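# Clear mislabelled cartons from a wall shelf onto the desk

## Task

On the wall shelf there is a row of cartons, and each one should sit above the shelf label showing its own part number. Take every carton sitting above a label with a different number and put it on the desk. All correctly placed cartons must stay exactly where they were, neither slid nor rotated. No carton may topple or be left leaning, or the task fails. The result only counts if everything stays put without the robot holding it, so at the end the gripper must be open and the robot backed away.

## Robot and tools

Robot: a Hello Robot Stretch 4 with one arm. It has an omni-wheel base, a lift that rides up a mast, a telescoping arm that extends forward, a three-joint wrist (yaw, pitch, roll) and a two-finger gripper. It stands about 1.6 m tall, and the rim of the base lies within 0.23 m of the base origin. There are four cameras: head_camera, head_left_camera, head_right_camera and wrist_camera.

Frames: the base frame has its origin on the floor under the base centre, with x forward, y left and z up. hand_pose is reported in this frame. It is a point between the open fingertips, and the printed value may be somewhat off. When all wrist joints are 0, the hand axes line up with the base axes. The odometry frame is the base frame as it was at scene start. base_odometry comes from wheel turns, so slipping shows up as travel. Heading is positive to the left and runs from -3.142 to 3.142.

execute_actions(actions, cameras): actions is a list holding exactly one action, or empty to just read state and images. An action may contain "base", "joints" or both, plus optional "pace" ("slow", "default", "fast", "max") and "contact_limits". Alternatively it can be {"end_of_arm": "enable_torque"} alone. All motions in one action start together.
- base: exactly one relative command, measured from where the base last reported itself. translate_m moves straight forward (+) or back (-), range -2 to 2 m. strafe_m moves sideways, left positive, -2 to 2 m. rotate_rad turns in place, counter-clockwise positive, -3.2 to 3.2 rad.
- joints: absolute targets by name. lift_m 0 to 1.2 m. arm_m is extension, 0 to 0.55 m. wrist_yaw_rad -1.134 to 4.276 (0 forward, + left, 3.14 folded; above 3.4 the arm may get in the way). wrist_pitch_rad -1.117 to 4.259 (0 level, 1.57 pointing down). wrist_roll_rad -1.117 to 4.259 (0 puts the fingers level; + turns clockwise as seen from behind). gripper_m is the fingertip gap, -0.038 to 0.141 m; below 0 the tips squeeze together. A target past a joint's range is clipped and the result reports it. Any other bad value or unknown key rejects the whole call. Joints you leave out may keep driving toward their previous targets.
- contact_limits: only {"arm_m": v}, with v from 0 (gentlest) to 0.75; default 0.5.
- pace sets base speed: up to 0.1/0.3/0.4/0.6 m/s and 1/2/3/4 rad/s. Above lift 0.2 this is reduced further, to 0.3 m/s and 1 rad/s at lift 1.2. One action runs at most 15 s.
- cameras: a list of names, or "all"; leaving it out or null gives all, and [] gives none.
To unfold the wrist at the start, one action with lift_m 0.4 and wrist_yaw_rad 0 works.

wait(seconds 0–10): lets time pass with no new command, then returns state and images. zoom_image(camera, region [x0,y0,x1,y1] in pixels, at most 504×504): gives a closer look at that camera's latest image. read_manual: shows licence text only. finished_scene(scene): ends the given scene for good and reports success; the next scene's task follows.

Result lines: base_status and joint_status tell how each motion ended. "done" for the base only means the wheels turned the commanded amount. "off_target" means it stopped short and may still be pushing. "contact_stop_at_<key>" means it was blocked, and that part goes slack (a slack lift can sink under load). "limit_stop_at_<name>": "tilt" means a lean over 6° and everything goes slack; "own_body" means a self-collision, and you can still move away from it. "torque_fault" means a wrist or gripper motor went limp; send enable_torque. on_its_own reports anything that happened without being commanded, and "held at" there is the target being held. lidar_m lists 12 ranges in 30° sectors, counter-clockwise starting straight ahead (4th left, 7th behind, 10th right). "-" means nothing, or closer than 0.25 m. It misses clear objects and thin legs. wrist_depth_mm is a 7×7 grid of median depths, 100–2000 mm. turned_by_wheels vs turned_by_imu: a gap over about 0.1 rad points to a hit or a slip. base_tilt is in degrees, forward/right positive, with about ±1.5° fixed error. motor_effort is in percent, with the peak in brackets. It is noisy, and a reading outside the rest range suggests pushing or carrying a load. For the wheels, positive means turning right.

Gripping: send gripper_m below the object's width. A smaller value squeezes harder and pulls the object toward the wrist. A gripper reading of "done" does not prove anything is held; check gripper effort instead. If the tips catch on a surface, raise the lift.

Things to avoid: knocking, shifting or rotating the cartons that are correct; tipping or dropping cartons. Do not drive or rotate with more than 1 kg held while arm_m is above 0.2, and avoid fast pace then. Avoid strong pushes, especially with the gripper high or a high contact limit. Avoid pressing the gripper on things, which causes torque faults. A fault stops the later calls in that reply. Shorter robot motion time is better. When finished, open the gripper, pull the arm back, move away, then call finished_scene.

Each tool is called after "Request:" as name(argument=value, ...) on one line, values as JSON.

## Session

Request:
execute_actions(actions=[])

Scene clock: 0.00 s.
base_odometry: x=+0.000 y=+0.000 heading=+0.000 (m, m, rad; odometry frame)
turned_by_wheels: +0.000 (rad since the last result)
turned_by_imu: +0.000 (rad since the last result)
base_tilt: forward=-0.6 right=+0.0 (deg)
lidar_m: 1.75 1.75 1.85 1.52 1.52 2.19 1.95 1.93 2.16 1.81 1.81 2.01
base_status: not commanded
joint_positions: lift_m=+0.295 arm_m=+0.000 wrist_yaw_rad=+3.184 wrist_pitch_rad=+0.022 wrist_roll_rad=+0.014 gripper_m=+0.057
joint_status: not commanded
motor_effort: lift_m=+20 arm_m=-1 wrist_yaw_rad=+0 wrist_pitch_rad=-6 wrist_roll_rad=-1 gripper_m=-3 wheel_0=+0 wheel_1=+0 wheel_2=+1 (%)
hand_pose: x=-0.1211 y=+0.0752 z=+0.4665 quat_wxyz=(-0.021, -0.011, +0.007, +1.000) (m; base frame)
wrist_depth_mm: - 144 - - - - 1756 / - 141 171 - - - 1808 / - 112 141 - - - 1808 / - 119 152 - - - 1863 / 141 140 - - - - 1808 / 205 - 1661 1863 198 1537 1397 / 205 1336 1182 145 1205 991 1042
pictures: head_camera, head_left_camera, head_right_camera, wrist_camera
Images, in order (width x height): head_camera 420x560, head_left_camera 420x672, head_right_camera 420x672, wrist_camera 616x392.

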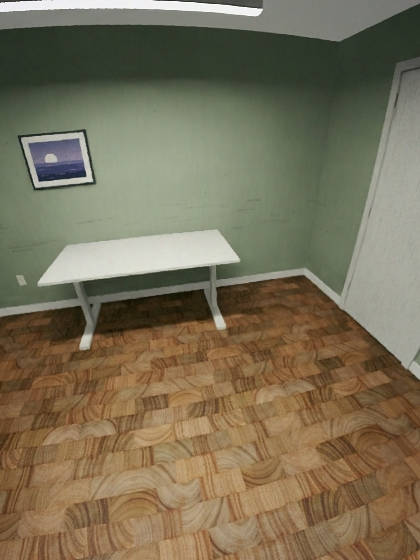

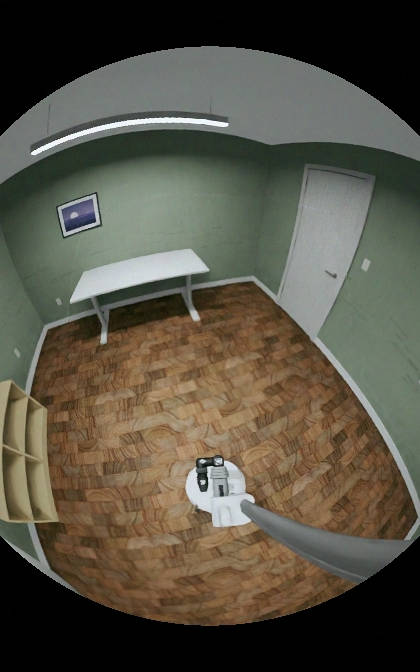

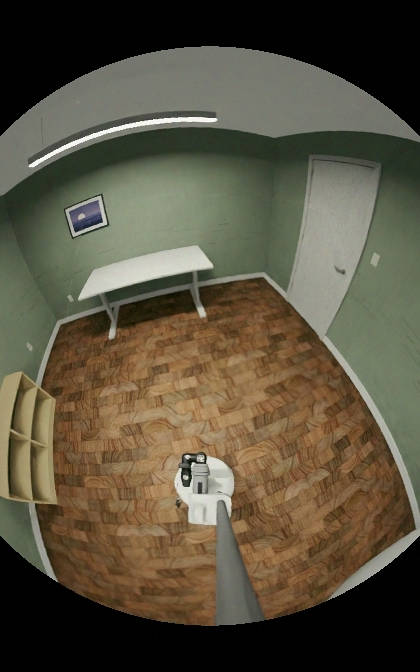

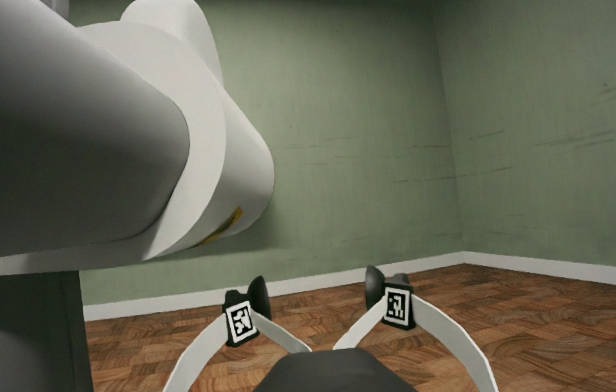

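Request:
execute_actions(actions=[{"base": {"rotate_rad": -2.9}, "joints": {"lift_m": 0.5, "wrist_yaw_rad": 0, "gripper_m": 0.141}, "pace": "fast"}], cameras=["head_camera", "wrist_camera"])

Scene clock: 9.20 s.
base_odometry: x=+0.000 y=+0.000 heading=-2.900 (m, m, rad; odometry frame)
turned_by_wheels: -2.900 (rad since the last result)
turned_by_imu: -2.881 (rad since the last result)
base_tilt: forward=-0.9 right=+0.0 (deg)
lidar_m: 1.93 1.97 1.89 1.79 1.84 2.36 1.79 1.83 1.65 1.51 1.96 2.33
base_status: done
joint_positions: lift_m=+0.500 arm_m=+0.000 wrist_yaw_rad=+0.001 wrist_pitch_rad=+0.022 wrist_roll_rad=+0.014 gripper_m=+0.141
joint_status: all done
motor_effort: lift_m=+22(26) arm_m=-1(1) wrist_yaw_rad=-2(3) wrist_pitch_rad=-6(6) wrist_roll_rad=-1(1) gripper_m=-2(5) wheel_0=-1(10) wheel_1=-1(10) wheel_2=-2(8) (%)
hand_pose: x=+0.4593 y=-0.0872 z=+0.6717 quat_wxyz=(+1.000, +0.007, +0.011, +0.000) (m; base frame)
wrist_depth_mm: 1863 1863 1921 - - - - / 1863 1983 1921 - - - - / 1808 1863 1863 - - - - / 1808 1863 1661 1708 - - - / 1808 1863 1863 1863 - - - / 1808 1863 1921 1983 - 1708 - / 1808 1808 1661 149 1576 1464 1366
pictures: head_camera, wrist_camera
Images, in order (width x height): head_camera 420x560, wrist_camera 616x392.

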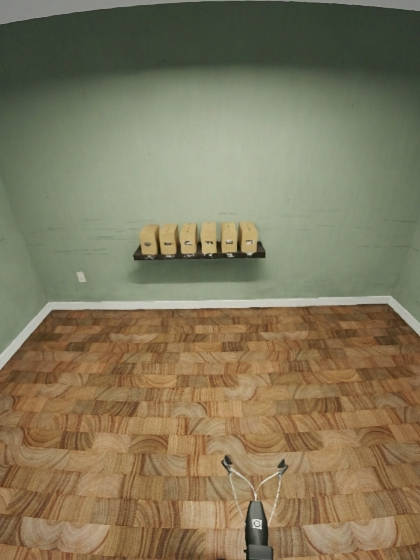

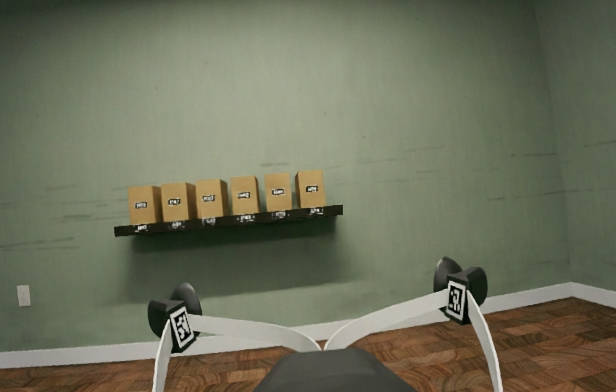

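Request:
execute_actions(actions=[{"base": {"rotate_rad": 0.09}, "pace": "fast"}], cameras=[])

Request:
execute_actions(actions=[{"base": {"translate_m": 1.0}, "pace": "max"}], cameras=["head_camera", "wrist_camera"])

Scene clock: 15.13 s.
base_odometry: x=+0.000 y=+0.000 heading=-2.810 (m, m, rad; odometry frame)
turned_by_wheels: +0.090 (rad since the last result)
turned_by_imu: +0.088 (rad since the last result)
base_tilt: forward=-0.7 right=+0.0 (deg)
lidar_m: 1.92 2.02 1.81 1.78 1.88 1.84 1.77 1.88 1.59 1.51 2.01 2.27
base_status: done
joint_positions: lift_m=+0.500 arm_m=+0.000 wrist_yaw_rad=+0.000 wrist_pitch_rad=+0.022 wrist_roll_rad=+0.014 gripper_m=+0.141
joint_status: not commanded
motor_effort: lift_m=+22(22) arm_m=-1(1) wrist_yaw_rad=-2(1) wrist_pitch_rad=-6(6) wrist_roll_rad=-1(1) gripper_m=-1(1) wheel_0=+0(1) wheel_1=+1(4) wheel_2=+1(6) (%)
hand_pose: x=+0.4592 y=-0.0874 z=+0.6717 quat_wxyz=(+1.000, +0.007, +0.011, +0.000) (m; base frame)
wrist_depth_mm: - - - - - - - / 1921 - - - - - - / 1921 1863 1863 1921 1983 - - / 1921 - 1708 1708 1921 1983 1921 / 1921 1863 1921 1921 1863 1863 1983 / 1921 1921 1863 1863 1921 1708 1863 / 1863 1708 1708 149 1576 1464 1430
pictures: none
No camera images: the call's "cameras" was empty. Leave "cameras" out to get every camera's image.

Scene clock: 18.67 s.
base_odometry: x=-0.946 y=-0.325 heading=-2.811 (m, m, rad; odometry frame)
turned_by_wheels: +0.000 (rad since the last result)
turned_by_imu: -0.003 (rad since the last result)
base_tilt: forward=-0.7 right=-0.1 (deg)
lidar_m: 0.92 0.97 1.70 1.74 1.82 2.56 3.64 2.25 1.76 1.93 1.67 0.97
base_status: done
joint_positions: lift_m=+0.500 arm_m=+0.000 wrist_yaw_rad=+0.000 wrist_pitch_rad=+0.022 wrist_roll_rad=+0.014 gripper_m=+0.141
joint_status: not commanded
motor_effort: lift_m=+22(22) arm_m=-1(1) wrist_yaw_rad=+1(1) wrist_pitch_rad=-6(6) wrist_roll_rad=-1(0) gripper_m=-1(0) wheel_0=-1(8) wheel_1=-2(7) wheel_2=-1(12) (%)
hand_pose: x=+0.4592 y=-0.0874 z=+0.6717 quat_wxyz=(+1.000, +0.007, +0.011, +0.000) (m; base frame)
wrist_depth_mm: 960 976 960 1008 991 976 991 / 960 976 960 976 960 960 991 / 960 788 723 723 715 991 960 / 707 715 715 723 715 976 960 / 707 946 946 960 960 960 960 / 960 946 946 960 946 946 960 / 960 960 946 149 946 946 946
pictures: head_camera, wrist_camera
Images, in order (width x height): head_camera 420x560, wrist_camera 616x392.

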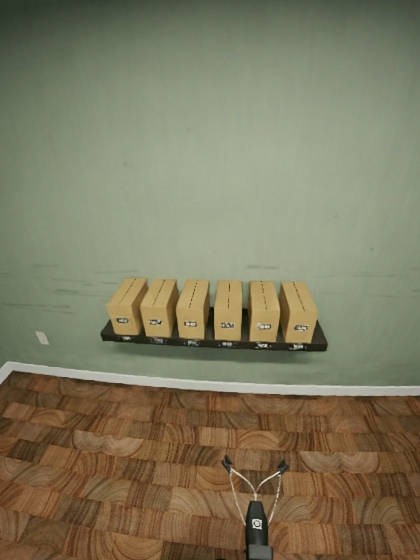

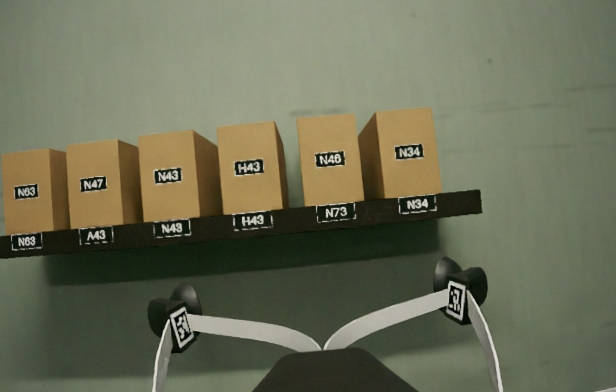

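Request:
zoom_image(camera="wrist_camera", region=[0, 130, 250, 260])

Request:
zoom_image(camera="wrist_camera", region=[210, 110, 460, 240])

Region (0, 130, 250, 260) of wrist_camera's 616x392 image, scaled by 2.016; it fills the top 262 rows of this view, and the rest is white.

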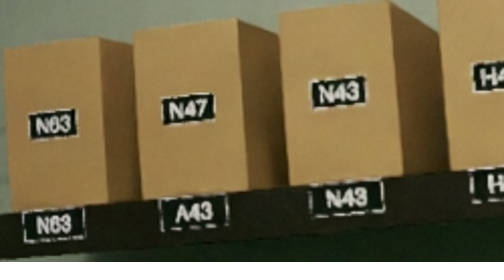

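Region (210, 110, 460, 240) of wrist_camera's 616x392 image, scaled by 2.016; it fills the top 262 rows of this view, and the rest is white.

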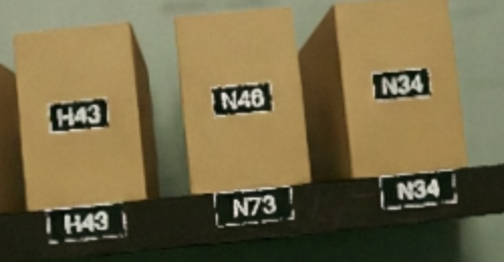

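Request:
execute_actions(actions=[{"base": {"strafe_m": 0.445}, "joints": {"arm_m": 0.2}, "pace": "fast"}], cameras=["wrist_camera"])

Scene clock: 30.13 s.
base_odometry: x=-0.801 y=-0.746 heading=-2.811 (m, m, rad; odometry frame)
turned_by_wheels: +0.000 (rad since the last result)
turned_by_imu: -0.001 (rad since the last result)
base_tilt: forward=-0.7 right=-0.1 (deg)
lidar_m: 0.93 1.23 1.39 1.31 1.37 1.94 3.63 2.83 2.17 2.40 1.69 0.95
base_status: done
joint_positions: lift_m=+0.500 arm_m=+0.199 wrist_yaw_rad=+0.000 wrist_pitch_rad=+0.022 wrist_roll_rad=+0.014 gripper_m=+0.141
joint_status: all done
motor_effort: lift_m=+22(22) arm_m=+5(6) wrist_yaw_rad=-1(0) wrist_pitch_rad=-6(6) wrist_roll_rad=-1(1) gripper_m=-2(1) wheel_0=+2(15) wheel_1=+0(11) wheel_2=-1(2) (%)
hand_pose: x=+0.6585 y=-0.0874 z=+0.6718 quat_wxyz=(+1.000, +0.007, +0.011, +0.000) (m; base frame)
wrist_depth_mm: 788 778 778 788 778 788 788 / 778 768 778 778 559 530 539 / 768 768 530 525 530 535 530 / 768 778 521 521 525 517 521 / 768 768 759 759 768 768 759 / 768 759 759 768 778 768 768 / 732 741 759 149 759 768 768
pictures: wrist_camera
Images, in order (width x height): wrist_camera 616x392.

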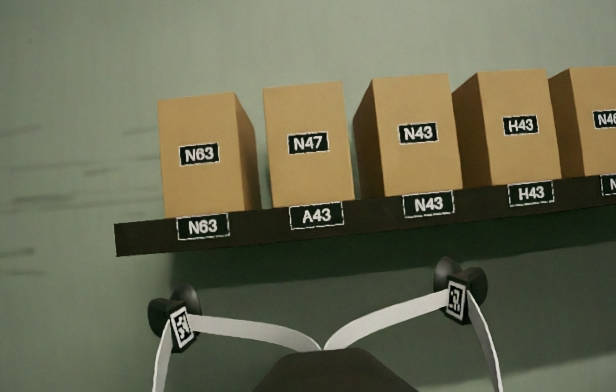

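Request:
execute_actions(actions=[{"joints": {"lift_m": 1.12, "arm_m": 0.0, "wrist_pitch_rad": 1.57, "gripper_m": 0.125}, "base": {"translate_m": 0.35}, "pace": "fast"}], cameras=[])

Request:
execute_actions(actions=[{"joints": {"arm_m": 0.32}, "base": {"translate_m": 0.2}}], cameras=["wrist_camera"])

Scene clock: 38.47 s.
base_odometry: x=-1.132 y=-0.860 heading=-2.811 (m, m, rad; odometry frame)
turned_by_wheels: +0.000 (rad since the last result)
turned_by_imu: -0.003 (rad since the last result)
base_tilt: forward=-0.7 right=+0.0 (deg)
lidar_m: 0.57 0.61 1.19 1.31 1.35 1.93 4.01 2.84 2.32 2.40 0.83 0.61
base_status: done
joint_positions: lift_m=+1.120 arm_m=+0.001 wrist_yaw_rad=+0.000 wrist_pitch_rad=+1.570 wrist_roll_rad=+0.014 gripper_m=+0.125
joint_status: all done
motor_effort: lift_m=+22(25) arm_m=-5(5) wrist_yaw_rad=+1(0) wrist_pitch_rad=+1(2) wrist_roll_rad=-1(2) gripper_m=-1(5) wheel_0=-1(5) wheel_1=-1(6) wheel_2=-1(13) (%)
hand_pose: x=+0.1719 y=-0.0874 z=+1.0095 quat_wxyz=(+0.707, +0.005, +0.707, -0.005) (m; base frame)
wrist_depth_mm: 991 1042 1138 1160 1229 1255 1255 / 1229 1255 1255 1229 1229 1255 1255 / 1255 1255 1229 1229 1229 1229 1205 / 1229 1205 1205 1229 1229 1229 1205 / 1205 1229 1229 1008 1205 1229 1205 / 1229 1205 224 1008 1182 1229 1182 / 1205 1205 1160 144 1205 1182 1182
pictures: none
No camera images: the call's "cameras" was empty. Leave "cameras" out to get every camera's image.

Scene clock: 40.53 s.
base_odometry: x=-1.321 y=-0.925 heading=-2.811 (m, m, rad; odometry frame)
turned_by_wheels: +0.000 (rad since the last result)
turned_by_imu: -0.001 (rad since the last result)
base_tilt: forward=-0.7 right=+0.0 (deg)
lidar_m: 0.37 0.40 0.93 1.33 1.34 1.95 - 2.84 2.44 2.41 0.55 0.40
base_status: done
joint_positions: lift_m=+1.120 arm_m=+0.319 wrist_yaw_rad=+0.000 wrist_pitch_rad=+1.570 wrist_roll_rad=+0.014 gripper_m=+0.125
joint_status: all done
motor_effort: lift_m=+22(23) arm_m=+4(4) wrist_yaw_rad=+0(1) wrist_pitch_rad=+0(0) wrist_roll_rad=-1(1) gripper_m=-4(1) wheel_0=+1(4) wheel_1=-1(5) wheel_2=+0(9) (%)
hand_pose: x=+0.4904 y=-0.0874 z=+1.0095 quat_wxyz=(+0.707, +0.005, +0.707, -0.005) (m; base frame)
wrist_depth_mm: 178 184 197 210 219 227 - / 229 249 272 294 314 325 322 / 353 324 332 324 362 322 324 / 768 320 322 319 349 317 319 / 1255 319 330 317 319 317 317 / 1205 314 224 314 314 315 314 / 1160 312 312 144 312 1182 1205
pictures: wrist_camera
Images, in order (width x height): wrist_camera 616x392.

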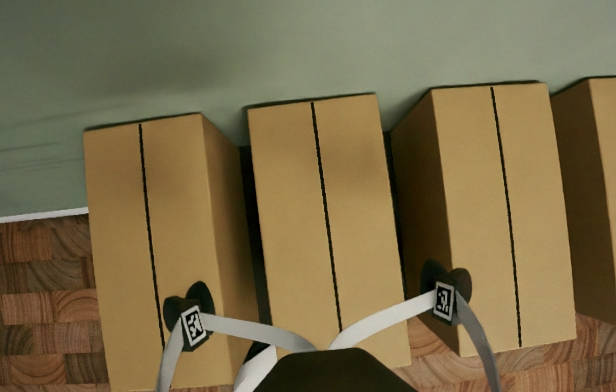

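Request:
execute_actions(actions=[{"joints": {"arm_m": 0.348, "lift_m": 1.055, "gripper_m": 0.122}, "base": {"strafe_m": -0.014}, "pace": "slow"}], cameras=["wrist_camera"])

Request:
zoom_image(camera="wrist_camera", region=[140, 230, 500, 392])

Scene clock: 51.20 s.
base_odometry: x=-1.326 y=-0.912 heading=-2.811 (m, m, rad; odometry frame)
turned_by_wheels: +0.000 (rad since the last result)
turned_by_imu: -0.002 (rad since the last result)
base_tilt: forward=-0.7 right=+0.1 (deg)
lidar_m: 0.36 0.40 0.92 1.34 1.37 1.96 - 2.80 2.45 2.39 0.57 0.40
base_status: done
joint_positions: lift_m=+1.055 arm_m=+0.347 wrist_yaw_rad=+0.000 wrist_pitch_rad=+1.570 wrist_roll_rad=+0.014 gripper_m=+0.122
joint_status: all done
motor_effort: lift_m=+15(20) arm_m=+5(5) wrist_yaw_rad=-2(3) wrist_pitch_rad=+1(1) wrist_roll_rad=-1(0) gripper_m=-1(4) wheel_0=+1(8) wheel_1=-2(5) wheel_2=+0(1) (%)
hand_pose: x=+0.5183 y=-0.0874 z=+0.9450 quat_wxyz=(+0.707, +0.005, +0.707, -0.005) (m; base frame)
wrist_depth_mm: 131 137 147 156 163 168 - / 170 184 202 219 232 247 258 / 258 257 259 257 303 257 257 / 257 255 289 255 312 255 253 / 255 253 276 253 253 253 253 / 253 252 219 252 252 250 250 / 249 250 277 144 249 250 -
pictures: wrist_camera
Images, in order (width x height): wrist_camera 616x392.

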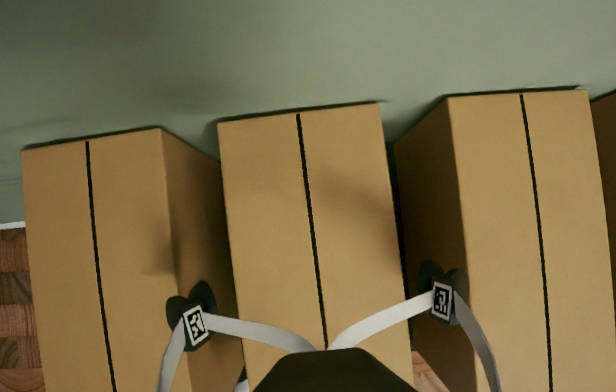

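Region (140, 230, 500, 392) of wrist_camera's 616x392 image, scaled by 1.400; it fills the top 227 rows of this view, and the rest is white.

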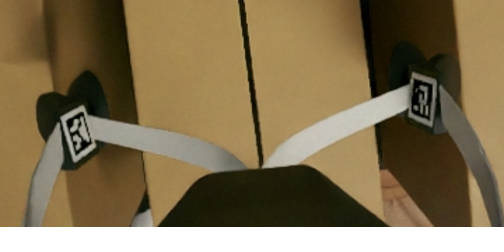

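Request:
execute_actions(actions=[{"joints": {"lift_m": 1.045}, "base": {"strafe_m": -0.0025}, "pace": "slow"}], cameras=["wrist_camera"])

Request:
zoom_image(camera="wrist_camera", region=[140, 230, 500, 392])

Scene clock: 62.57 s.
base_odometry: x=-1.326 y=-0.910 heading=-2.811 (m, m, rad; odometry frame)
turned_by_wheels: +0.000 (rad since the last result)
turned_by_imu: -0.002 (rad since the last result)
base_tilt: forward=-0.8 right=+0.1 (deg)
lidar_m: 0.38 0.40 0.91 1.35 1.37 1.94 - 2.79 2.44 2.38 0.55 0.40
base_status: done
joint_positions: lift_m=+1.045 arm_m=+0.347 wrist_yaw_rad=+0.000 wrist_pitch_rad=+1.570 wrist_roll_rad=+0.014 gripper_m=+0.122
joint_status: all done
motor_effort: lift_m=+15(15) arm_m=+5(5) wrist_yaw_rad=+0(1) wrist_pitch_rad=+1(0) wrist_roll_rad=-1(1) gripper_m=-1(2) wheel_0=-1(8) wheel_1=+0(6) wheel_2=+0(0) (%)
hand_pose: x=+0.5183 y=-0.0874 z=+0.9350 quat_wxyz=(+0.707, +0.005, +0.707, -0.005) (m; base frame)
wrist_depth_mm: 132 136 146 156 163 168 - / 170 184 201 218 232 248 248 / 248 249 249 248 294 247 247 / 248 248 248 246 304 246 244 / 244 244 281 245 245 243 244 / 242 243 218 242 242 240 241 / 240 240 266 144 240 240 -
pictures: wrist_camera
Images, in order (width x height): wrist_camera 616x392.

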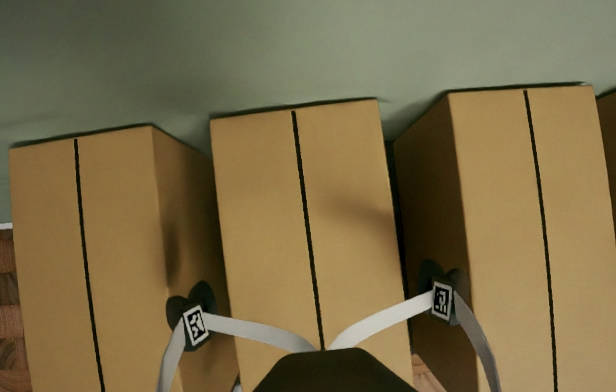

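Region (140, 230, 500, 392) of wrist_camera's 616x392 image, scaled by 1.400; it fills the top 227 rows of this view, and the rest is white.

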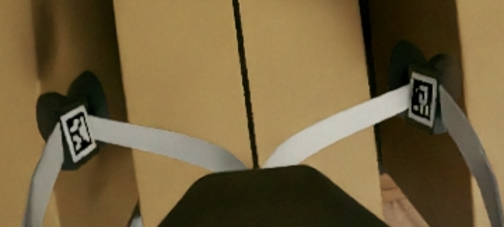

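Request:
execute_actions(actions=[{"joints": {"lift_m": 1.0}, "pace": "slow"}], cameras=["wrist_camera"])

Scene clock: 69.87 s.
base_odometry: x=-1.326 y=-0.910 heading=-2.811 (m, m, rad; odometry frame)
turned_by_wheels: +0.000 (rad since the last result)
turned_by_imu: -0.002 (rad since the last result)
base_tilt: forward=-0.8 right=-0.1 (deg)
lidar_m: 0.37 0.41 0.93 1.33 1.39 1.94 - 2.80 2.44 2.39 0.56 0.39
base_status: not commanded
joint_positions: lift_m=+1.000 arm_m=+0.347 wrist_yaw_rad=+0.000 wrist_pitch_rad=+1.570 wrist_roll_rad=+0.014 gripper_m=+0.122
joint_status: all done
motor_effort: lift_m=+16(18) arm_m=+5(5) wrist_yaw_rad=-3(0) wrist_pitch_rad=+1(0) wrist_roll_rad=-1(1) gripper_m=+0(0) wheel_0=-1(1) wheel_1=+0(0) wheel_2=+0(0) (%)
hand_pose: x=+0.5183 y=-0.0874 z=+0.8900 quat_wxyz=(+0.707, +0.005, +0.707, -0.005) (m; base frame)
wrist_depth_mm: 132 136 146 156 163 168 - / 170 185 202 204 207 205 205 / 205 216 203 203 204 206 202 / 202 208 202 201 202 214 200 / 200 202 200 199 199 216 199 / 198 198 198 197 198 197 197 / 197 197 196 144 196 210 -
pictures: wrist_camera
Images, in order (width x height): wrist_camera 616x392.

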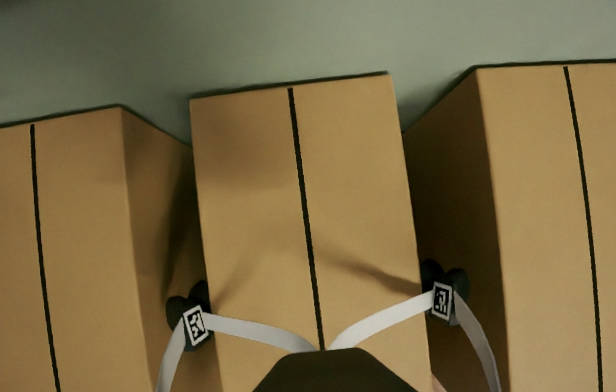

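Request:
execute_actions(actions=[{"joints": {"gripper_m": 0.05}}], cameras=["wrist_camera"])

Request:
execute_actions(actions=[{"joints": {"lift_m": 1.2}}], cameras=["wrist_camera"])

Scene clock: 75.57 s.
base_odometry: x=-1.326 y=-0.910 heading=-2.811 (m, m, rad; odometry frame)
turned_by_wheels: +0.000 (rad since the last result)
turned_by_imu: -0.002 (rad since the last result)
base_tilt: forward=-0.6 right=+0.0 (deg)
lidar_m: 0.36 0.41 0.91 1.35 1.39 1.95 - 2.80 2.42 2.39 0.55 0.39
base_status: not commanded
joint_positions: lift_m=+1.000 arm_m=+0.347 wrist_yaw_rad=+0.000 wrist_pitch_rad=+1.570 wrist_roll_rad=+0.014 gripper_m=+0.050
joint_status: all done
motor_effort: lift_m=+15(16) arm_m=+5(5) wrist_yaw_rad=-3(1) wrist_pitch_rad=+1(0) wrist_roll_rad=+0(1) gripper_m=-24(24) wheel_0=-1(1) wheel_1=+0(0) wheel_2=+0(0) (%)
hand_pose: x=+0.5183 y=-0.0874 z=+0.8900 quat_wxyz=(+0.707, +0.005, +0.707, -0.005) (m; base frame)
wrist_depth_mm: 132 136 147 155 163 169 - / 170 184 183 183 184 204 204 / 203 216 181 181 182 206 202 / 202 208 180 180 179 213 200 / 200 201 179 179 178 218 198 / 198 198 177 177 177 178 197 / 197 196 175 176 174 228 -
pictures: wrist_camera
Images, in order (width x height): wrist_camera 616x392.

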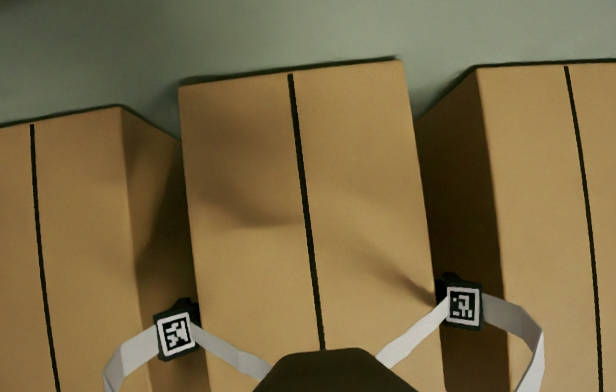

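Scene clock: 77.50 s.
base_odometry: x=-1.326 y=-0.910 heading=-2.811 (m, m, rad; odometry frame)
turned_by_wheels: +0.000 (rad since the last result)
turned_by_imu: -0.001 (rad since the last result)
base_tilt: forward=-0.7 right=+0.0 (deg)
lidar_m: 0.36 0.40 0.91 1.34 1.37 1.95 - 2.81 2.42 2.38 0.52 0.40
base_status: not commanded
joint_positions: lift_m=+1.200 arm_m=+0.347 wrist_yaw_rad=+0.000 wrist_pitch_rad=+1.570 wrist_roll_rad=+0.014 gripper_m=+0.050
joint_status: all done
motor_effort: lift_m=+23(24) arm_m=+5(5) wrist_yaw_rad=+0(1) wrist_pitch_rad=+1(1) wrist_roll_rad=-2(1) gripper_m=-23(23) wheel_0=-1(1) wheel_1=+0(0) wheel_2=+0(0) (%)
hand_pose: x=+0.5183 y=-0.0874 z=+1.0894 quat_wxyz=(+0.707, +0.005, +0.707, -0.005) (m; base frame)
wrist_depth_mm: 132 136 147 156 163 169 - / 170 185 183 183 183 248 258 / 266 296 182 181 181 402 402 / 580 399 180 179 179 402 399 / 1308 394 179 178 178 394 394 / 1255 399 177 177 176 178 402 / 1255 387 175 175 174 1229 1255
pictures: wrist_camera
Images, in order (width x height): wrist_camera 616x392.

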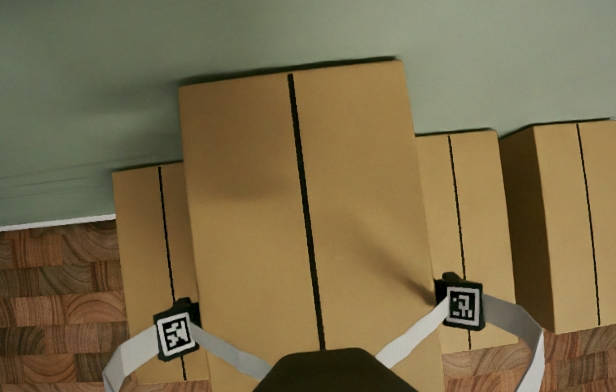

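Request:
execute_actions(actions=[{"joints": {"arm_m": 0.08}, "base": {"translate_m": -0.3}}], cameras=[])

Request:
execute_actions(actions=[{"joints": {"lift_m": 0.65}, "base": {"rotate_rad": -3.08}}], cameras=["head_camera"])

Scene clock: 86.70 s.
base_odometry: x=-1.043 y=-0.812 heading=-2.811 (m, m, rad; odometry frame)
turned_by_wheels: +0.000 (rad since the last result)
turned_by_imu: -0.002 (rad since the last result)
base_tilt: forward=-0.7 right=+0.1 (deg)
lidar_m: 0.26 0.72 1.36 1.33 1.38 1.95 3.92 2.81 2.26 2.38 0.98 0.29
base_status: done
joint_positions: lift_m=+1.200 arm_m=+0.081 wrist_yaw_rad=+0.000 wrist_pitch_rad=+1.570 wrist_roll_rad=+0.014 gripper_m=+0.050
joint_status: all done
motor_effort: lift_m=+23(23) arm_m=-5(5) wrist_yaw_rad=+1(2) wrist_pitch_rad=-1(1) wrist_roll_rad=-1(0) gripper_m=-24(24) wheel_0=+0(0) wheel_1=-1(5) wheel_2=-2(10) (%)
hand_pose: x=+0.2518 y=-0.0874 z=+1.0894 quat_wxyz=(+0.707, +0.005, +0.707, -0.005) (m; base frame)
wrist_depth_mm: 1060 1098 1160 1229 1229 1308 1366 / 1336 1308 183 183 184 1308 1281 / 1308 1336 182 181 182 1281 1281 / 1308 1308 180 179 180 1281 1308 / 1308 1281 178 179 178 1308 1281 / 1308 1308 177 177 176 178 1255 / 1281 1255 175 176 174 1281 1229
pictures: none
No camera images: the call's "cameras" was empty. Leave "cameras" out to get every camera's image.

Scene clock: 91.07 s.
base_odometry: x=-1.043 y=-0.812 heading=+0.392 (m, m, rad; odometry frame)
turned_by_wheels: -3.080 (rad since the last result)
turned_by_imu: -3.059 (rad since the last result)
base_tilt: forward=-0.7 right=+0.1 (deg)
lidar_m: 0.36 2.67 2.26 2.37 0.94 0.71 0.67 0.99 1.40 1.32 1.40 0.36
base_status: done
joint_positions: lift_m=+0.650 arm_m=+0.081 wrist_yaw_rad=+0.000 wrist_pitch_rad=+1.570 wrist_roll_rad=+0.014 gripper_m=+0.050
joint_status: all done
motor_effort: lift_m=+16(22) arm_m=-5(5) wrist_yaw_rad=+2(0) wrist_pitch_rad=+0(1) wrist_roll_rad=-2(1) gripper_m=-24(23) wheel_0=+2(5) wheel_1=+2(5) wheel_2=+0(5) (%)
hand_pose: x=+0.2519 y=-0.0874 z=+0.5400 quat_wxyz=(+0.707, +0.005, +0.707, -0.005) (m; base frame)
wrist_depth_mm: 788 788 788 788 778 778 778 / 788 778 183 183 183 759 788 / 778 778 182 181 181 759 778 / 759 768 180 180 180 759 750 / 750 750 179 178 178 759 759 / 759 750 177 177 177 178 741 / 750 535 175 176 175 750 732
pictures: head_camera
Images, in order (width x height): head_camera 420x560.

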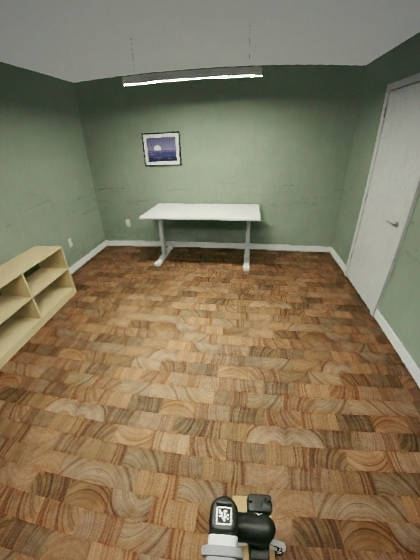

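Request:
execute_actions(actions=[{"base": {"translate_m": 2.0}, "pace": "fast"}], cameras=["head_camera"])

Scene clock: 101.23 s.
base_odometry: x=+0.805 y=-0.047 heading=+0.392 (m, m, rad; odometry frame)
turned_by_wheels: +0.000 (rad since the last result)
turned_by_imu: -0.007 (rad since the last result)
base_tilt: forward=-0.7 right=+0.0 (deg)
lidar_m: 0.39 1.07 1.53 1.87 1.96 2.79 2.96 1.98 1.49 1.44 1.52 0.35
base_status: done
joint_positions: lift_m=+0.650 arm_m=+0.081 wrist_yaw_rad=+0.000 wrist_pitch_rad=+1.570 wrist_roll_rad=+0.014 gripper_m=+0.050
joint_status: not commanded
motor_effort: lift_m=+18(18) arm_m=-4(5) wrist_yaw_rad=+2(0) wrist_pitch_rad=+0(1) wrist_roll_rad=-1(1) gripper_m=-25(24) wheel_0=-2(5) wheel_1=-2(7) wheel_2=+0(10) (%)
hand_pose: x=+0.2519 y=-0.0874 z=+0.5399 quat_wxyz=(+0.707, +0.005, +0.707, -0.005) (m; base frame)
wrist_depth_mm: 788 778 788 778 778 778 778 / 778 778 183 183 184 778 778 / 768 778 182 181 181 750 759 / 759 768 181 180 179 759 759 / 759 759 179 178 178 759 750 / 741 750 177 177 176 178 750 / 741 544 175 175 175 741 741
pictures: head_camera
Images, in order (width x height): head_camera 420x560.

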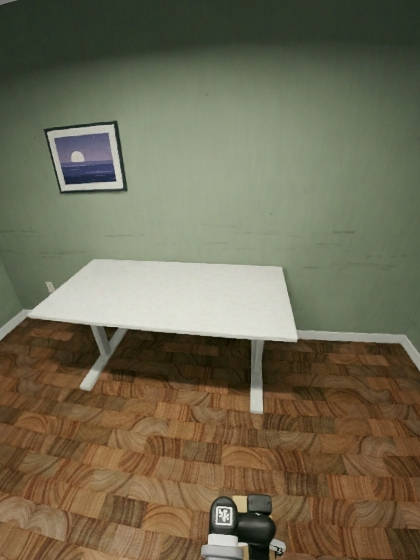

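Request:
execute_actions(actions=[{"base": {"translate_m": 0.5}, "joints": {"lift_m": 1.08}, "pace": "fast"}], cameras=["wrist_camera"])

Scene clock: 111.03 s.
base_odometry: x=+1.267 y=+0.144 heading=+0.392 (m, m, rad; odometry frame)
turned_by_wheels: +0.000 (rad since the last result)
turned_by_imu: -0.003 (rad since the last result)
base_tilt: forward=-0.7 right=-0.1 (deg)
lidar_m: 0.26 0.53 0.78 1.85 1.97 3.36 3.49 2.06 1.49 1.45 1.53 0.34
base_status: done
joint_positions: lift_m=+1.080 arm_m=+0.081 wrist_yaw_rad=+0.000 wrist_pitch_rad=+1.570 wrist_roll_rad=+0.014 gripper_m=+0.050
joint_status: all done
motor_effort: lift_m=+23(23) arm_m=-4(4) wrist_yaw_rad=+0(0) wrist_pitch_rad=+0(0) wrist_roll_rad=-2(1) gripper_m=-22(24) wheel_0=+0(8) wheel_1=+0(6) wheel_2=+0(10) (%)
hand_pose: x=+0.2519 y=-0.0874 z=+0.9694 quat_wxyz=(+0.707, +0.005, +0.707, -0.005) (m; base frame)
wrist_depth_mm: 492 488 488 488 492 1229 1205 / 492 488 183 183 184 1205 1205 / 1182 1182 182 181 182 1182 1182 / 1182 1205 180 179 180 1160 1182 / 1160 1182 179 178 178 1160 1182 / 1160 1160 177 176 176 179 1160 / 1160 1160 176 176 175 1160 1138
pictures: wrist_camera
Images, in order (width x height): wrist_camera 616x392.

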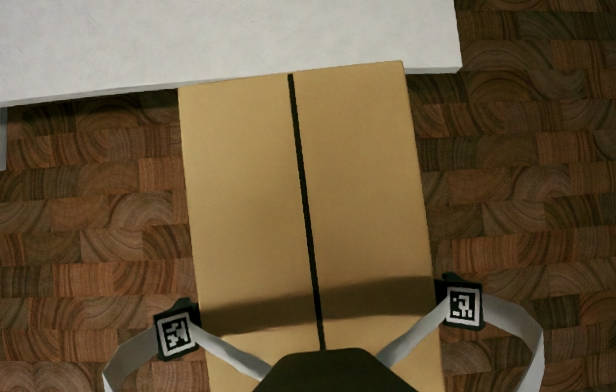

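Request:
execute_actions(actions=[{"base": {"translate_m": 0.08}, "joints": {"arm_m": 0.5, "lift_m": 1.02}}], cameras=["wrist_camera", "head_right_camera"])

Scene clock: 119.13 s.
base_odometry: x=+1.341 y=+0.175 heading=+0.392 (m, m, rad; odometry frame)
turned_by_wheels: +0.000 (rad since the last result)
turned_by_imu: -0.002 (rad since the last result)
base_tilt: forward=-0.7 right=+0.0 (deg)
lidar_m: 0.41 0.45 0.65 1.87 1.98 3.33 3.59 2.06 1.51 1.45 1.51 0.42
base_status: done
joint_positions: lift_m=+1.020 arm_m=+0.499 wrist_yaw_rad=+0.000 wrist_pitch_rad=+1.570 wrist_roll_rad=+0.014 gripper_m=+0.050
joint_status: all done
motor_effort: lift_m=+16(21) arm_m=+5(6) wrist_yaw_rad=-1(0) wrist_pitch_rad=+1(1) wrist_roll_rad=-1(1) gripper_m=-23(22) wheel_0=+1(9) wheel_1=+1(4) wheel_2=+0(10) (%)
hand_pose: x=+0.6703 y=-0.0874 z=+0.9100 quat_wxyz=(+0.707, +0.005, +0.707, -0.005) (m; base frame)
wrist_depth_mm: 430 427 427 424 427 427 1008 / 424 427 183 183 183 421 1160 / 421 418 181 181 181 418 1118 / 421 415 181 180 180 415 1098 / 415 413 180 178 178 413 1098 / 410 407 177 176 176 178 1098 / 407 407 175 175 175 402 1078
pictures: head_right_camera, wrist_camera
Images, in order (width x height): head_right_camera 420x672, wrist_camera 616x392.

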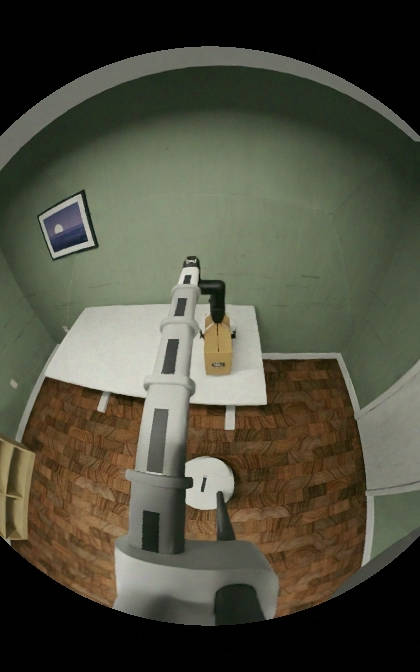

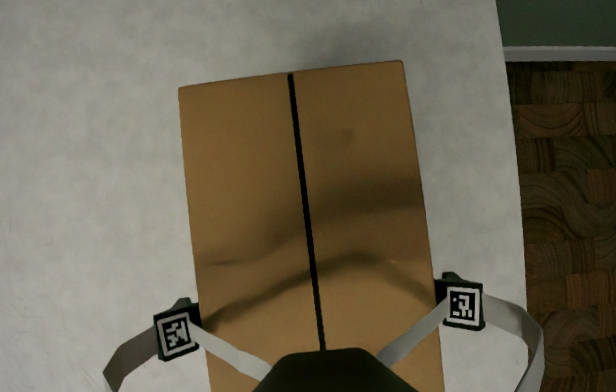

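Request:
execute_actions(actions=[{"joints": {"lift_m": 0.983}}], cameras=[])

Request:
execute_actions(actions=[{"joints": {"gripper_m": 0.135}, "pace": "slow"}], cameras=["wrist_camera"])

Scene clock: 124.57 s.
base_odometry: x=+1.341 y=+0.175 heading=+0.392 (m, m, rad; odometry frame)
turned_by_wheels: +0.000 (rad since the last result)
turned_by_imu: -0.002 (rad since the last result)
base_tilt: forward=-0.6 right=+0.1 (deg)
lidar_m: 0.41 0.45 0.64 1.89 1.96 3.34 3.58 2.05 1.49 1.46 1.55 0.42
base_status: not commanded
joint_positions: lift_m=+0.983 arm_m=+0.499 wrist_yaw_rad=+0.000 wrist_pitch_rad=+1.570 wrist_roll_rad=+0.014 gripper_m=+0.050
joint_status: all done
motor_effort: lift_m=+16(19) arm_m=+5(5) wrist_yaw_rad=+1(2) wrist_pitch_rad=+1(0) wrist_roll_rad=-1(2) gripper_m=-24(22) wheel_0=+1(1) wheel_1=+1(0) wheel_2=+0(0) (%)
hand_pose: x=+0.6703 y=-0.0874 z=+0.8730 quat_wxyz=(+0.707, +0.005, +0.707, -0.005) (m; base frame)
wrist_depth_mm: 392 392 389 392 389 389 1008 / 389 387 183 183 184 387 1118 / 387 382 181 182 182 384 1078 / 379 382 180 180 179 379 1078 / 377 377 179 178 178 373 1078 / 373 373 177 176 177 178 1060 / 370 368 176 175 175 368 1042
pictures: none
No camera images: the call's "cameras" was empty. Leave "cameras" out to get every camera's image.

Scene clock: 128.40 s.
base_odometry: x=+1.341 y=+0.175 heading=+0.392 (m, m, rad; odometry frame)
turned_by_wheels: +0.000 (rad since the last result)
turned_by_imu: -0.002 (rad since the last result)
base_tilt: forward=-0.6 right=+0.0 (deg)
lidar_m: 0.41 0.44 0.63 1.89 1.96 3.37 3.60 2.06 1.51 1.46 1.53 0.44
base_status: not commanded
joint_positions: lift_m=+0.983 arm_m=+0.499 wrist_yaw_rad=+0.000 wrist_pitch_rad=+1.570 wrist_roll_rad=+0.014 gripper_m=+0.135
joint_status: all done
motor_effort: lift_m=+16(16) arm_m=+5(5) wrist_yaw_rad=+0(1) wrist_pitch_rad=+0(0) wrist_roll_rad=-1(1) gripper_m=+0(22) wheel_0=+1(1) wheel_1=+0(1) wheel_2=+0(1) (%)
hand_pose: x=+0.6703 y=-0.0874 z=+0.8730 quat_wxyz=(+0.707, +0.005, +0.707, -0.005) (m; base frame)
wrist_depth_mm: 394 389 392 392 392 389 1008 / 387 389 389 205 384 389 1078 / 382 384 204 202 203 382 1098 / 382 382 202 200 201 379 1098 / 377 377 200 199 198 377 1060 / 375 375 197 196 197 368 1060 / 368 373 196 147 196 368 1025
pictures: wrist_camera
Images, in order (width x height): wrist_camera 616x392.

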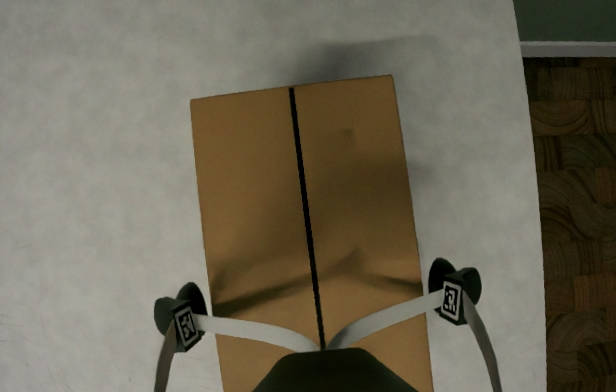

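Request:
execute_actions(actions=[{"joints": {"lift_m": 1.06}, "pace": "fast"}], cameras=[])

Request:
execute_actions(actions=[{"joints": {"arm_m": 0.0}, "base": {"translate_m": -0.2}, "pace": "fast"}], cameras=[])

Request:
execute_actions(actions=[{"joints": {"lift_m": 0.45}, "base": {"rotate_rad": 3.07}, "pace": "fast"}], cameras=["head_camera"])

Request:
execute_actions(actions=[{"joints": {"lift_m": 0.55, "wrist_pitch_rad": 0.02}, "base": {"translate_m": 2.0}, "pace": "max"}], cameras=["head_camera", "wrist_camera"])

Scene clock: 143.83 s.
base_odometry: x=+1.341 y=+0.175 heading=+0.392 (m, m, rad; odometry frame)
turned_by_wheels: +0.000 (rad since the last result)
turned_by_imu: -0.002 (rad since the last result)
base_tilt: forward=-0.8 right=-0.1 (deg)
lidar_m: 0.41 0.44 0.63 1.88 1.98 3.38 3.58 2.04 1.51 1.46 1.54 0.42
base_status: not commanded
joint_positions: lift_m=+1.060 arm_m=+0.499 wrist_yaw_rad=+0.000 wrist_pitch_rad=+1.570 wrist_roll_rad=+0.014 gripper_m=+0.135
joint_status: all done
motor_effort: lift_m=+22(24) arm_m=+5(5) wrist_yaw_rad=+0(1) wrist_pitch_rad=+0(1) wrist_roll_rad=-1(1) gripper_m=+0(1) wheel_0=+1(1) wheel_1=+1(1) wheel_2=-1(1) (%)
hand_pose: x=+0.6703 y=-0.0874 z=+0.9495 quat_wxyz=(+0.707, +0.005, +0.707, -0.005) (m; base frame)
wrist_depth_mm: 473 473 466 466 462 676 1008 / 466 462 466 459 459 462 1160 / 462 459 462 279 459 459 1182 / 455 452 455 278 455 455 1160 / 452 452 449 274 452 449 1138 / 449 449 272 272 271 445 1138 / 442 445 442 147 439 442 1118
pictures: none
No camera images: the call's "cameras" was empty. Leave "cameras" out to get every camera's image.

Scene clock: 145.93 s.
base_odometry: x=+1.156 y=+0.098 heading=+0.392 (m, m, rad; odometry frame)
turned_by_wheels: +0.000 (rad since the last result)
turned_by_imu: -0.001 (rad since the last result)
base_tilt: forward=-0.7 right=+0.1 (deg)
lidar_m: 0.61 0.65 0.95 1.87 1.97 3.36 3.37 2.04 1.50 1.45 1.54 0.63
base_status: done
joint_positions: lift_m=+1.060 arm_m=+0.001 wrist_yaw_rad=+0.000 wrist_pitch_rad=+1.570 wrist_roll_rad=+0.014 gripper_m=+0.135
joint_status: all done
motor_effort: lift_m=+22(22) arm_m=-5(6) wrist_yaw_rad=+2(2) wrist_pitch_rad=-1(1) wrist_roll_rad=-1(1) gripper_m=+1(0) wheel_0=-1(4) wheel_1=+0(5) wheel_2=-1(9) (%)
hand_pose: x=+0.1718 y=-0.0874 z=+0.9495 quat_wxyz=(+0.707, +0.005, +0.707, -0.005) (m; base frame)
wrist_depth_mm: 1205 1229 1205 1182 1205 1205 1205 / 1182 1182 1205 1182 1182 1182 1182 / 1138 1182 1182 1160 1160 1160 1160 / 1160 1182 1160 1182 1138 1118 1182 / 1160 1160 1160 931 1160 1160 1138 / 1138 1118 931 917 1138 1138 1138 / 1098 1160 1138 147 1138 1118 1138
pictures: none
No camera images: the call's "cameras" was empty. Leave "cameras" out to get every camera's image.

Scene clock: 149.37 s.
base_odometry: x=+1.156 y=+0.098 heading=-2.821 (m, m, rad; odometry frame)
turned_by_wheels: +3.070 (rad since the last result)
turned_by_imu: +3.046 (rad since the last result)
base_tilt: forward=-0.6 right=+0.1 (deg)
lidar_m: 3.07 2.09 1.53 1.40 1.52 0.64 0.62 0.65 0.90 1.87 1.96 3.21
base_status: done
joint_positions: lift_m=+0.450 arm_m=+0.001 wrist_yaw_rad=+0.000 wrist_pitch_rad=+1.570 wrist_roll_rad=+0.014 gripper_m=+0.135
joint_status: all done
motor_effort: lift_m=+17(22) arm_m=-5(5) wrist_yaw_rad=+0(2) wrist_pitch_rad=+1(1) wrist_roll_rad=+0(2) gripper_m=+0(1) wheel_0=-1(3) wheel_1=-1(5) wheel_2=+0(7) (%)
hand_pose: x=+0.1719 y=-0.0874 z=+0.3399 quat_wxyz=(+0.707, +0.005, +0.707, -0.005) (m; base frame)
wrist_depth_mm: 585 591 580 585 580 580 580 / 580 574 574 574 580 569 574 / 574 574 574 574 569 569 564 / 574 569 564 569 564 564 564 / 559 564 377 415 564 559 554 / 559 357 347 347 349 554 554 / 554 345 345 147 349 549 549
pictures: head_camera
Images, in order (width x height): head_camera 420x560.

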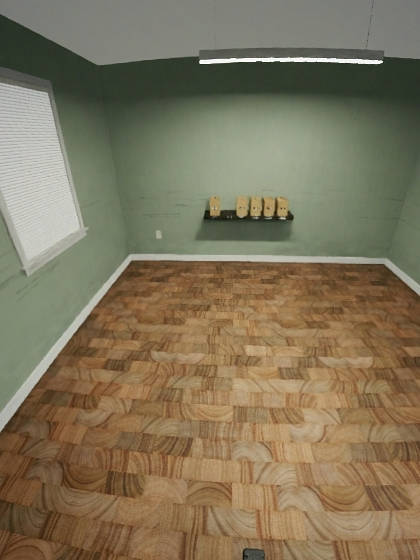

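Scene clock: 154.73 s.
base_odometry: x=-0.742 y=-0.532 heading=-2.821 (m, m, rad; odometry frame)
turned_by_wheels: +0.000 (rad since the last result)
turned_by_imu: -0.006 (rad since the last result)
base_tilt: forward=-0.7 right=-0.1 (deg)
lidar_m: 1.04 1.11 1.57 1.45 1.52 2.10 3.49 2.69 1.98 2.24 1.90 1.10
base_status: done
joint_positions: lift_m=+0.550 arm_m=+0.001 wrist_yaw_rad=+0.000 wrist_pitch_rad=+0.022 wrist_roll_rad=+0.014 gripper_m=+0.135
joint_status: all done
motor_effort: lift_m=+19(26) arm_m=-4(5) wrist_yaw_rad=+0(1) wrist_pitch_rad=-6(10) wrist_roll_rad=-1(1) gripper_m=+0(1) wheel_0=+0(10) wheel_1=+0(7) wheel_2=-1(11) (%)
hand_pose: x=+0.4601 y=-0.0875 z=+0.7218 quat_wxyz=(+1.000, +0.007, +0.011, +0.000) (m; base frame)
wrist_depth_mm: 1078 1078 1098 1138 1118 1118 1118 / 1078 1098 1078 1138 1078 1078 1118 / 1078 1078 1078 1098 1098 891 1078 / 1098 1078 1098 842 854 854 1118 / 1060 1060 1025 1078 1098 1098 1098 / 1060 1060 1060 1098 1060 1098 1098 / 1042 1060 1078 147 1078 1078 1098
pictures: head_camera, wrist_camera
Images, in order (width x height): head_camera 420x560, wrist_camera 616x392.

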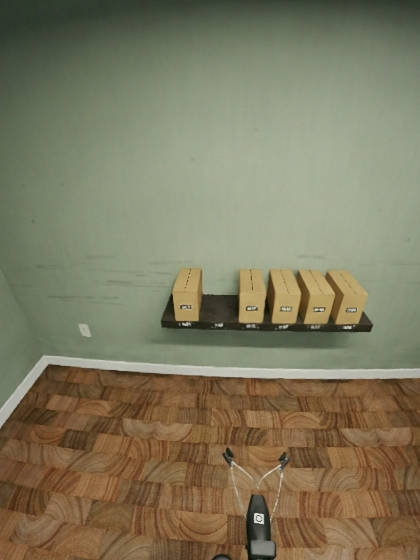

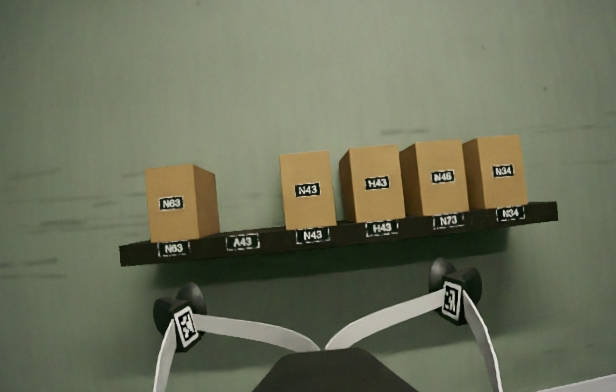

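Request:
execute_actions(actions=[{"joints": {"lift_m": 1.09, "wrist_pitch_rad": 1.57, "gripper_m": 0.122}, "base": {"strafe_m": -0.335}, "pace": "fast"}], cameras=[])

Request:
execute_actions(actions=[{"joints": {"arm_m": 0.34}, "base": {"translate_m": 0.68}}], cameras=["wrist_camera"])

Scene clock: 167.03 s.
base_odometry: x=-0.847 y=-0.214 heading=-2.821 (m, m, rad; odometry frame)
turned_by_wheels: +0.000 (rad since the last result)
turned_by_imu: -0.003 (rad since the last result)
base_tilt: forward=-0.7 right=+0.0 (deg)
lidar_m: 1.05 1.11 1.86 1.78 1.87 2.55 3.48 2.25 1.67 1.88 1.89 1.11
base_status: done
joint_positions: lift_m=+1.090 arm_m=+0.001 wrist_yaw_rad=+0.000 wrist_pitch_rad=+1.570 wrist_roll_rad=+0.014 gripper_m=+0.122
joint_status: all done
motor_effort: lift_m=+22(21) arm_m=-4(4) wrist_yaw_rad=+0(0) wrist_pitch_rad=+0(5) wrist_roll_rad=-1(1) gripper_m=-1(1) wheel_0=+0(15) wheel_1=-1(12) wheel_2=+0(1) (%)
hand_pose: x=+0.1719 y=-0.0874 z=+0.9795 quat_wxyz=(+0.707, +0.005, +0.707, -0.005) (m; base frame)
wrist_depth_mm: 1229 1229 1229 1229 1229 1229 1205 / 1205 1229 1205 1205 1182 1229 1205 / 1205 1205 1205 1182 1205 1182 1205 / 1160 1229 1182 1182 1182 1182 1160 / 1182 1182 1182 976 1182 1138 1182 / 1182 1160 219 976 1138 1138 1160 / 1160 1160 1182 144 1160 1138 1160
pictures: none
No camera images: the call's "cameras" was empty. Leave "cameras" out to get every camera's image.

Scene clock: 170.87 s.
base_odometry: x=-1.493 y=-0.428 heading=-2.821 (m, m, rad; odometry frame)
turned_by_wheels: +0.000 (rad since the last result)
turned_by_imu: -0.003 (rad since the last result)
base_tilt: forward=-0.7 right=+0.0 (deg)
lidar_m: 0.37 0.41 0.54 1.83 1.89 2.59 - 2.22 1.99 1.88 0.93 0.41
base_status: done
joint_positions: lift_m=+1.090 arm_m=+0.339 wrist_yaw_rad=+0.000 wrist_pitch_rad=+1.570 wrist_roll_rad=+0.014 gripper_m=+0.122
joint_status: all done
motor_effort: lift_m=+22(22) arm_m=+4(5) wrist_yaw_rad=+2(2) wrist_pitch_rad=+1(0) wrist_roll_rad=-1(1) gripper_m=-1(0) wheel_0=-1(8) wheel_1=+0(4) wheel_2=+1(8) (%)
hand_pose: x=+0.5103 y=-0.0874 z=+0.9795 quat_wxyz=(+0.707, +0.005, +0.707, -0.005) (m; base frame)
wrist_depth_mm: 146 152 165 177 187 196 - / 187 205 227 248 268 289 294 / 286 291 300 291 312 293 291 / 317 291 303 291 304 290 290 / 309 287 315 289 290 287 287 / 307 285 217 286 283 283 285 / 314 283 314 144 281 281 282
pictures: wrist_camera
Images, in order (width x height): wrist_camera 616x392.

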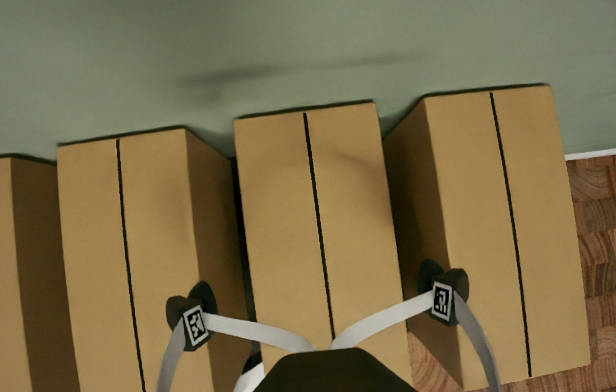

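Request:
execute_actions(actions=[{"joints": {"arm_m": 0.35, "lift_m": 1.05}, "base": {"strafe_m": -0.007}, "pace": "slow"}], cameras=["wrist_camera"])

Request:
zoom_image(camera="wrist_camera", region=[140, 230, 500, 392])

Scene clock: 178.80 s.
base_odometry: x=-1.495 y=-0.422 heading=-2.821 (m, m, rad; odometry frame)
turned_by_wheels: +0.000 (rad since the last result)
turned_by_imu: -0.002 (rad since the last result)
base_tilt: forward=-0.6 right=-0.1 (deg)
lidar_m: 0.37 0.40 0.55 1.84 1.90 2.62 - 2.16 1.99 1.88 0.95 0.39
base_status: done
joint_positions: lift_m=+1.050 arm_m=+0.349 wrist_yaw_rad=+0.000 wrist_pitch_rad=+1.570 wrist_roll_rad=+0.014 gripper_m=+0.122
joint_status: all done
motor_effort: lift_m=+16(24) arm_m=+5(5) wrist_yaw_rad=+0(0) wrist_pitch_rad=+0(1) wrist_roll_rad=-1(1) gripper_m=-1(1) wheel_0=+2(3) wheel_1=-2(5) wheel_2=+0(2) (%)
hand_pose: x=+0.5203 y=-0.0874 z=+0.9400 quat_wxyz=(+0.707, +0.005, +0.707, -0.005) (m; base frame)
wrist_depth_mm: 130 136 147 157 166 174 - / 167 182 201 220 239 253 254 / 253 253 254 253 274 253 251 / 253 251 285 250 285 251 249 / 250 249 277 249 249 248 246 / 248 246 217 248 246 245 244 / 244 244 265 144 244 243 -
pictures: wrist_camera
Images, in order (width x height): wrist_camera 616x392.

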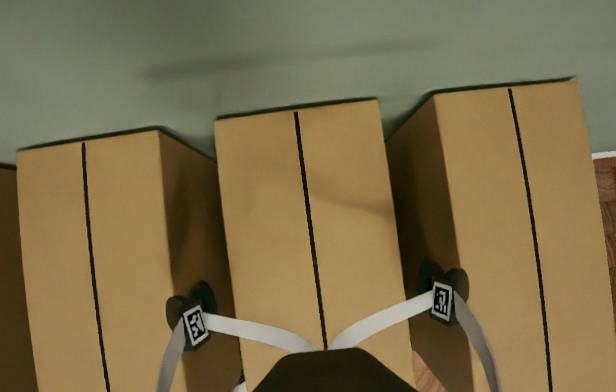

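Region (140, 230, 500, 392) of wrist_camera's 616x392 image, scaled by 1.400; it fills the top 227 rows of this view, and the rest is white.

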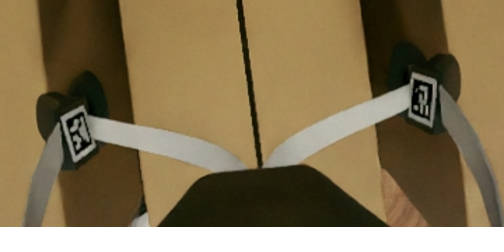

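Request:
execute_actions(actions=[{"joints": {"lift_m": 1.035, "gripper_m": 0.119}, "pace": "slow"}], cameras=["wrist_camera"])

Request:
zoom_image(camera="wrist_camera", region=[140, 230, 500, 392])

Scene clock: 191.23 s.
base_odometry: x=-1.495 y=-0.422 heading=-2.821 (m, m, rad; odometry frame)
turned_by_wheels: +0.000 (rad since the last result)
turned_by_imu: -0.002 (rad since the last result)
base_tilt: forward=-0.8 right=+0.0 (deg)
lidar_m: 0.37 0.39 0.56 1.82 1.89 2.58 - 2.14 1.99 1.89 0.91 0.40
base_status: not commanded
joint_positions: lift_m=+1.035 arm_m=+0.349 wrist_yaw_rad=+0.000 wrist_pitch_rad=+1.570 wrist_roll_rad=+0.014 gripper_m=+0.119
joint_status: all done
motor_effort: lift_m=+16(17) arm_m=+5(5) wrist_yaw_rad=+1(2) wrist_pitch_rad=+0(1) wrist_roll_rad=-2(1) gripper_m=+0(0) wheel_0=+2(2) wheel_1=-2(2) wheel_2=+0(0) (%)
hand_pose: x=+0.5203 y=-0.0874 z=+0.9250 quat_wxyz=(+0.707, +0.005, +0.707, -0.005) (m; base frame)
wrist_depth_mm: 130 136 147 157 167 174 - / 166 182 202 220 239 238 238 / 239 239 240 237 267 237 237 / 237 237 237 236 236 236 235 / 235 235 273 234 234 235 234 / 232 233 220 231 231 230 230 / 230 230 254 150 230 230 -
pictures: wrist_camera
Images, in order (width x height): wrist_camera 616x392.

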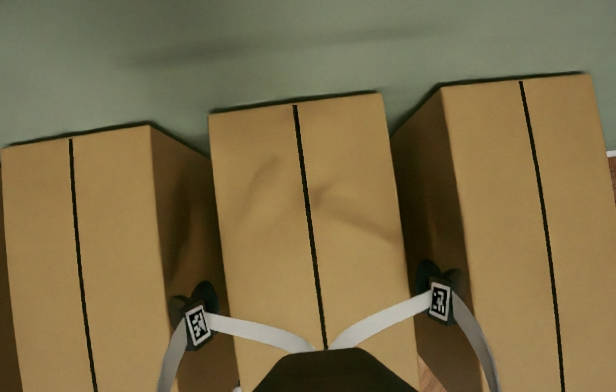

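Region (140, 230, 500, 392) of wrist_camera's 616x392 image, scaled by 1.400; it fills the top 227 rows of this view, and the rest is white.

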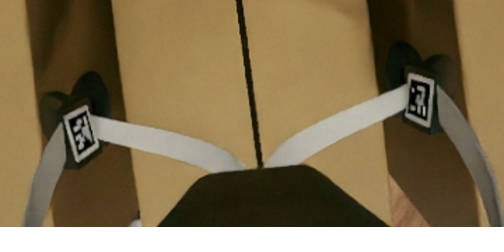

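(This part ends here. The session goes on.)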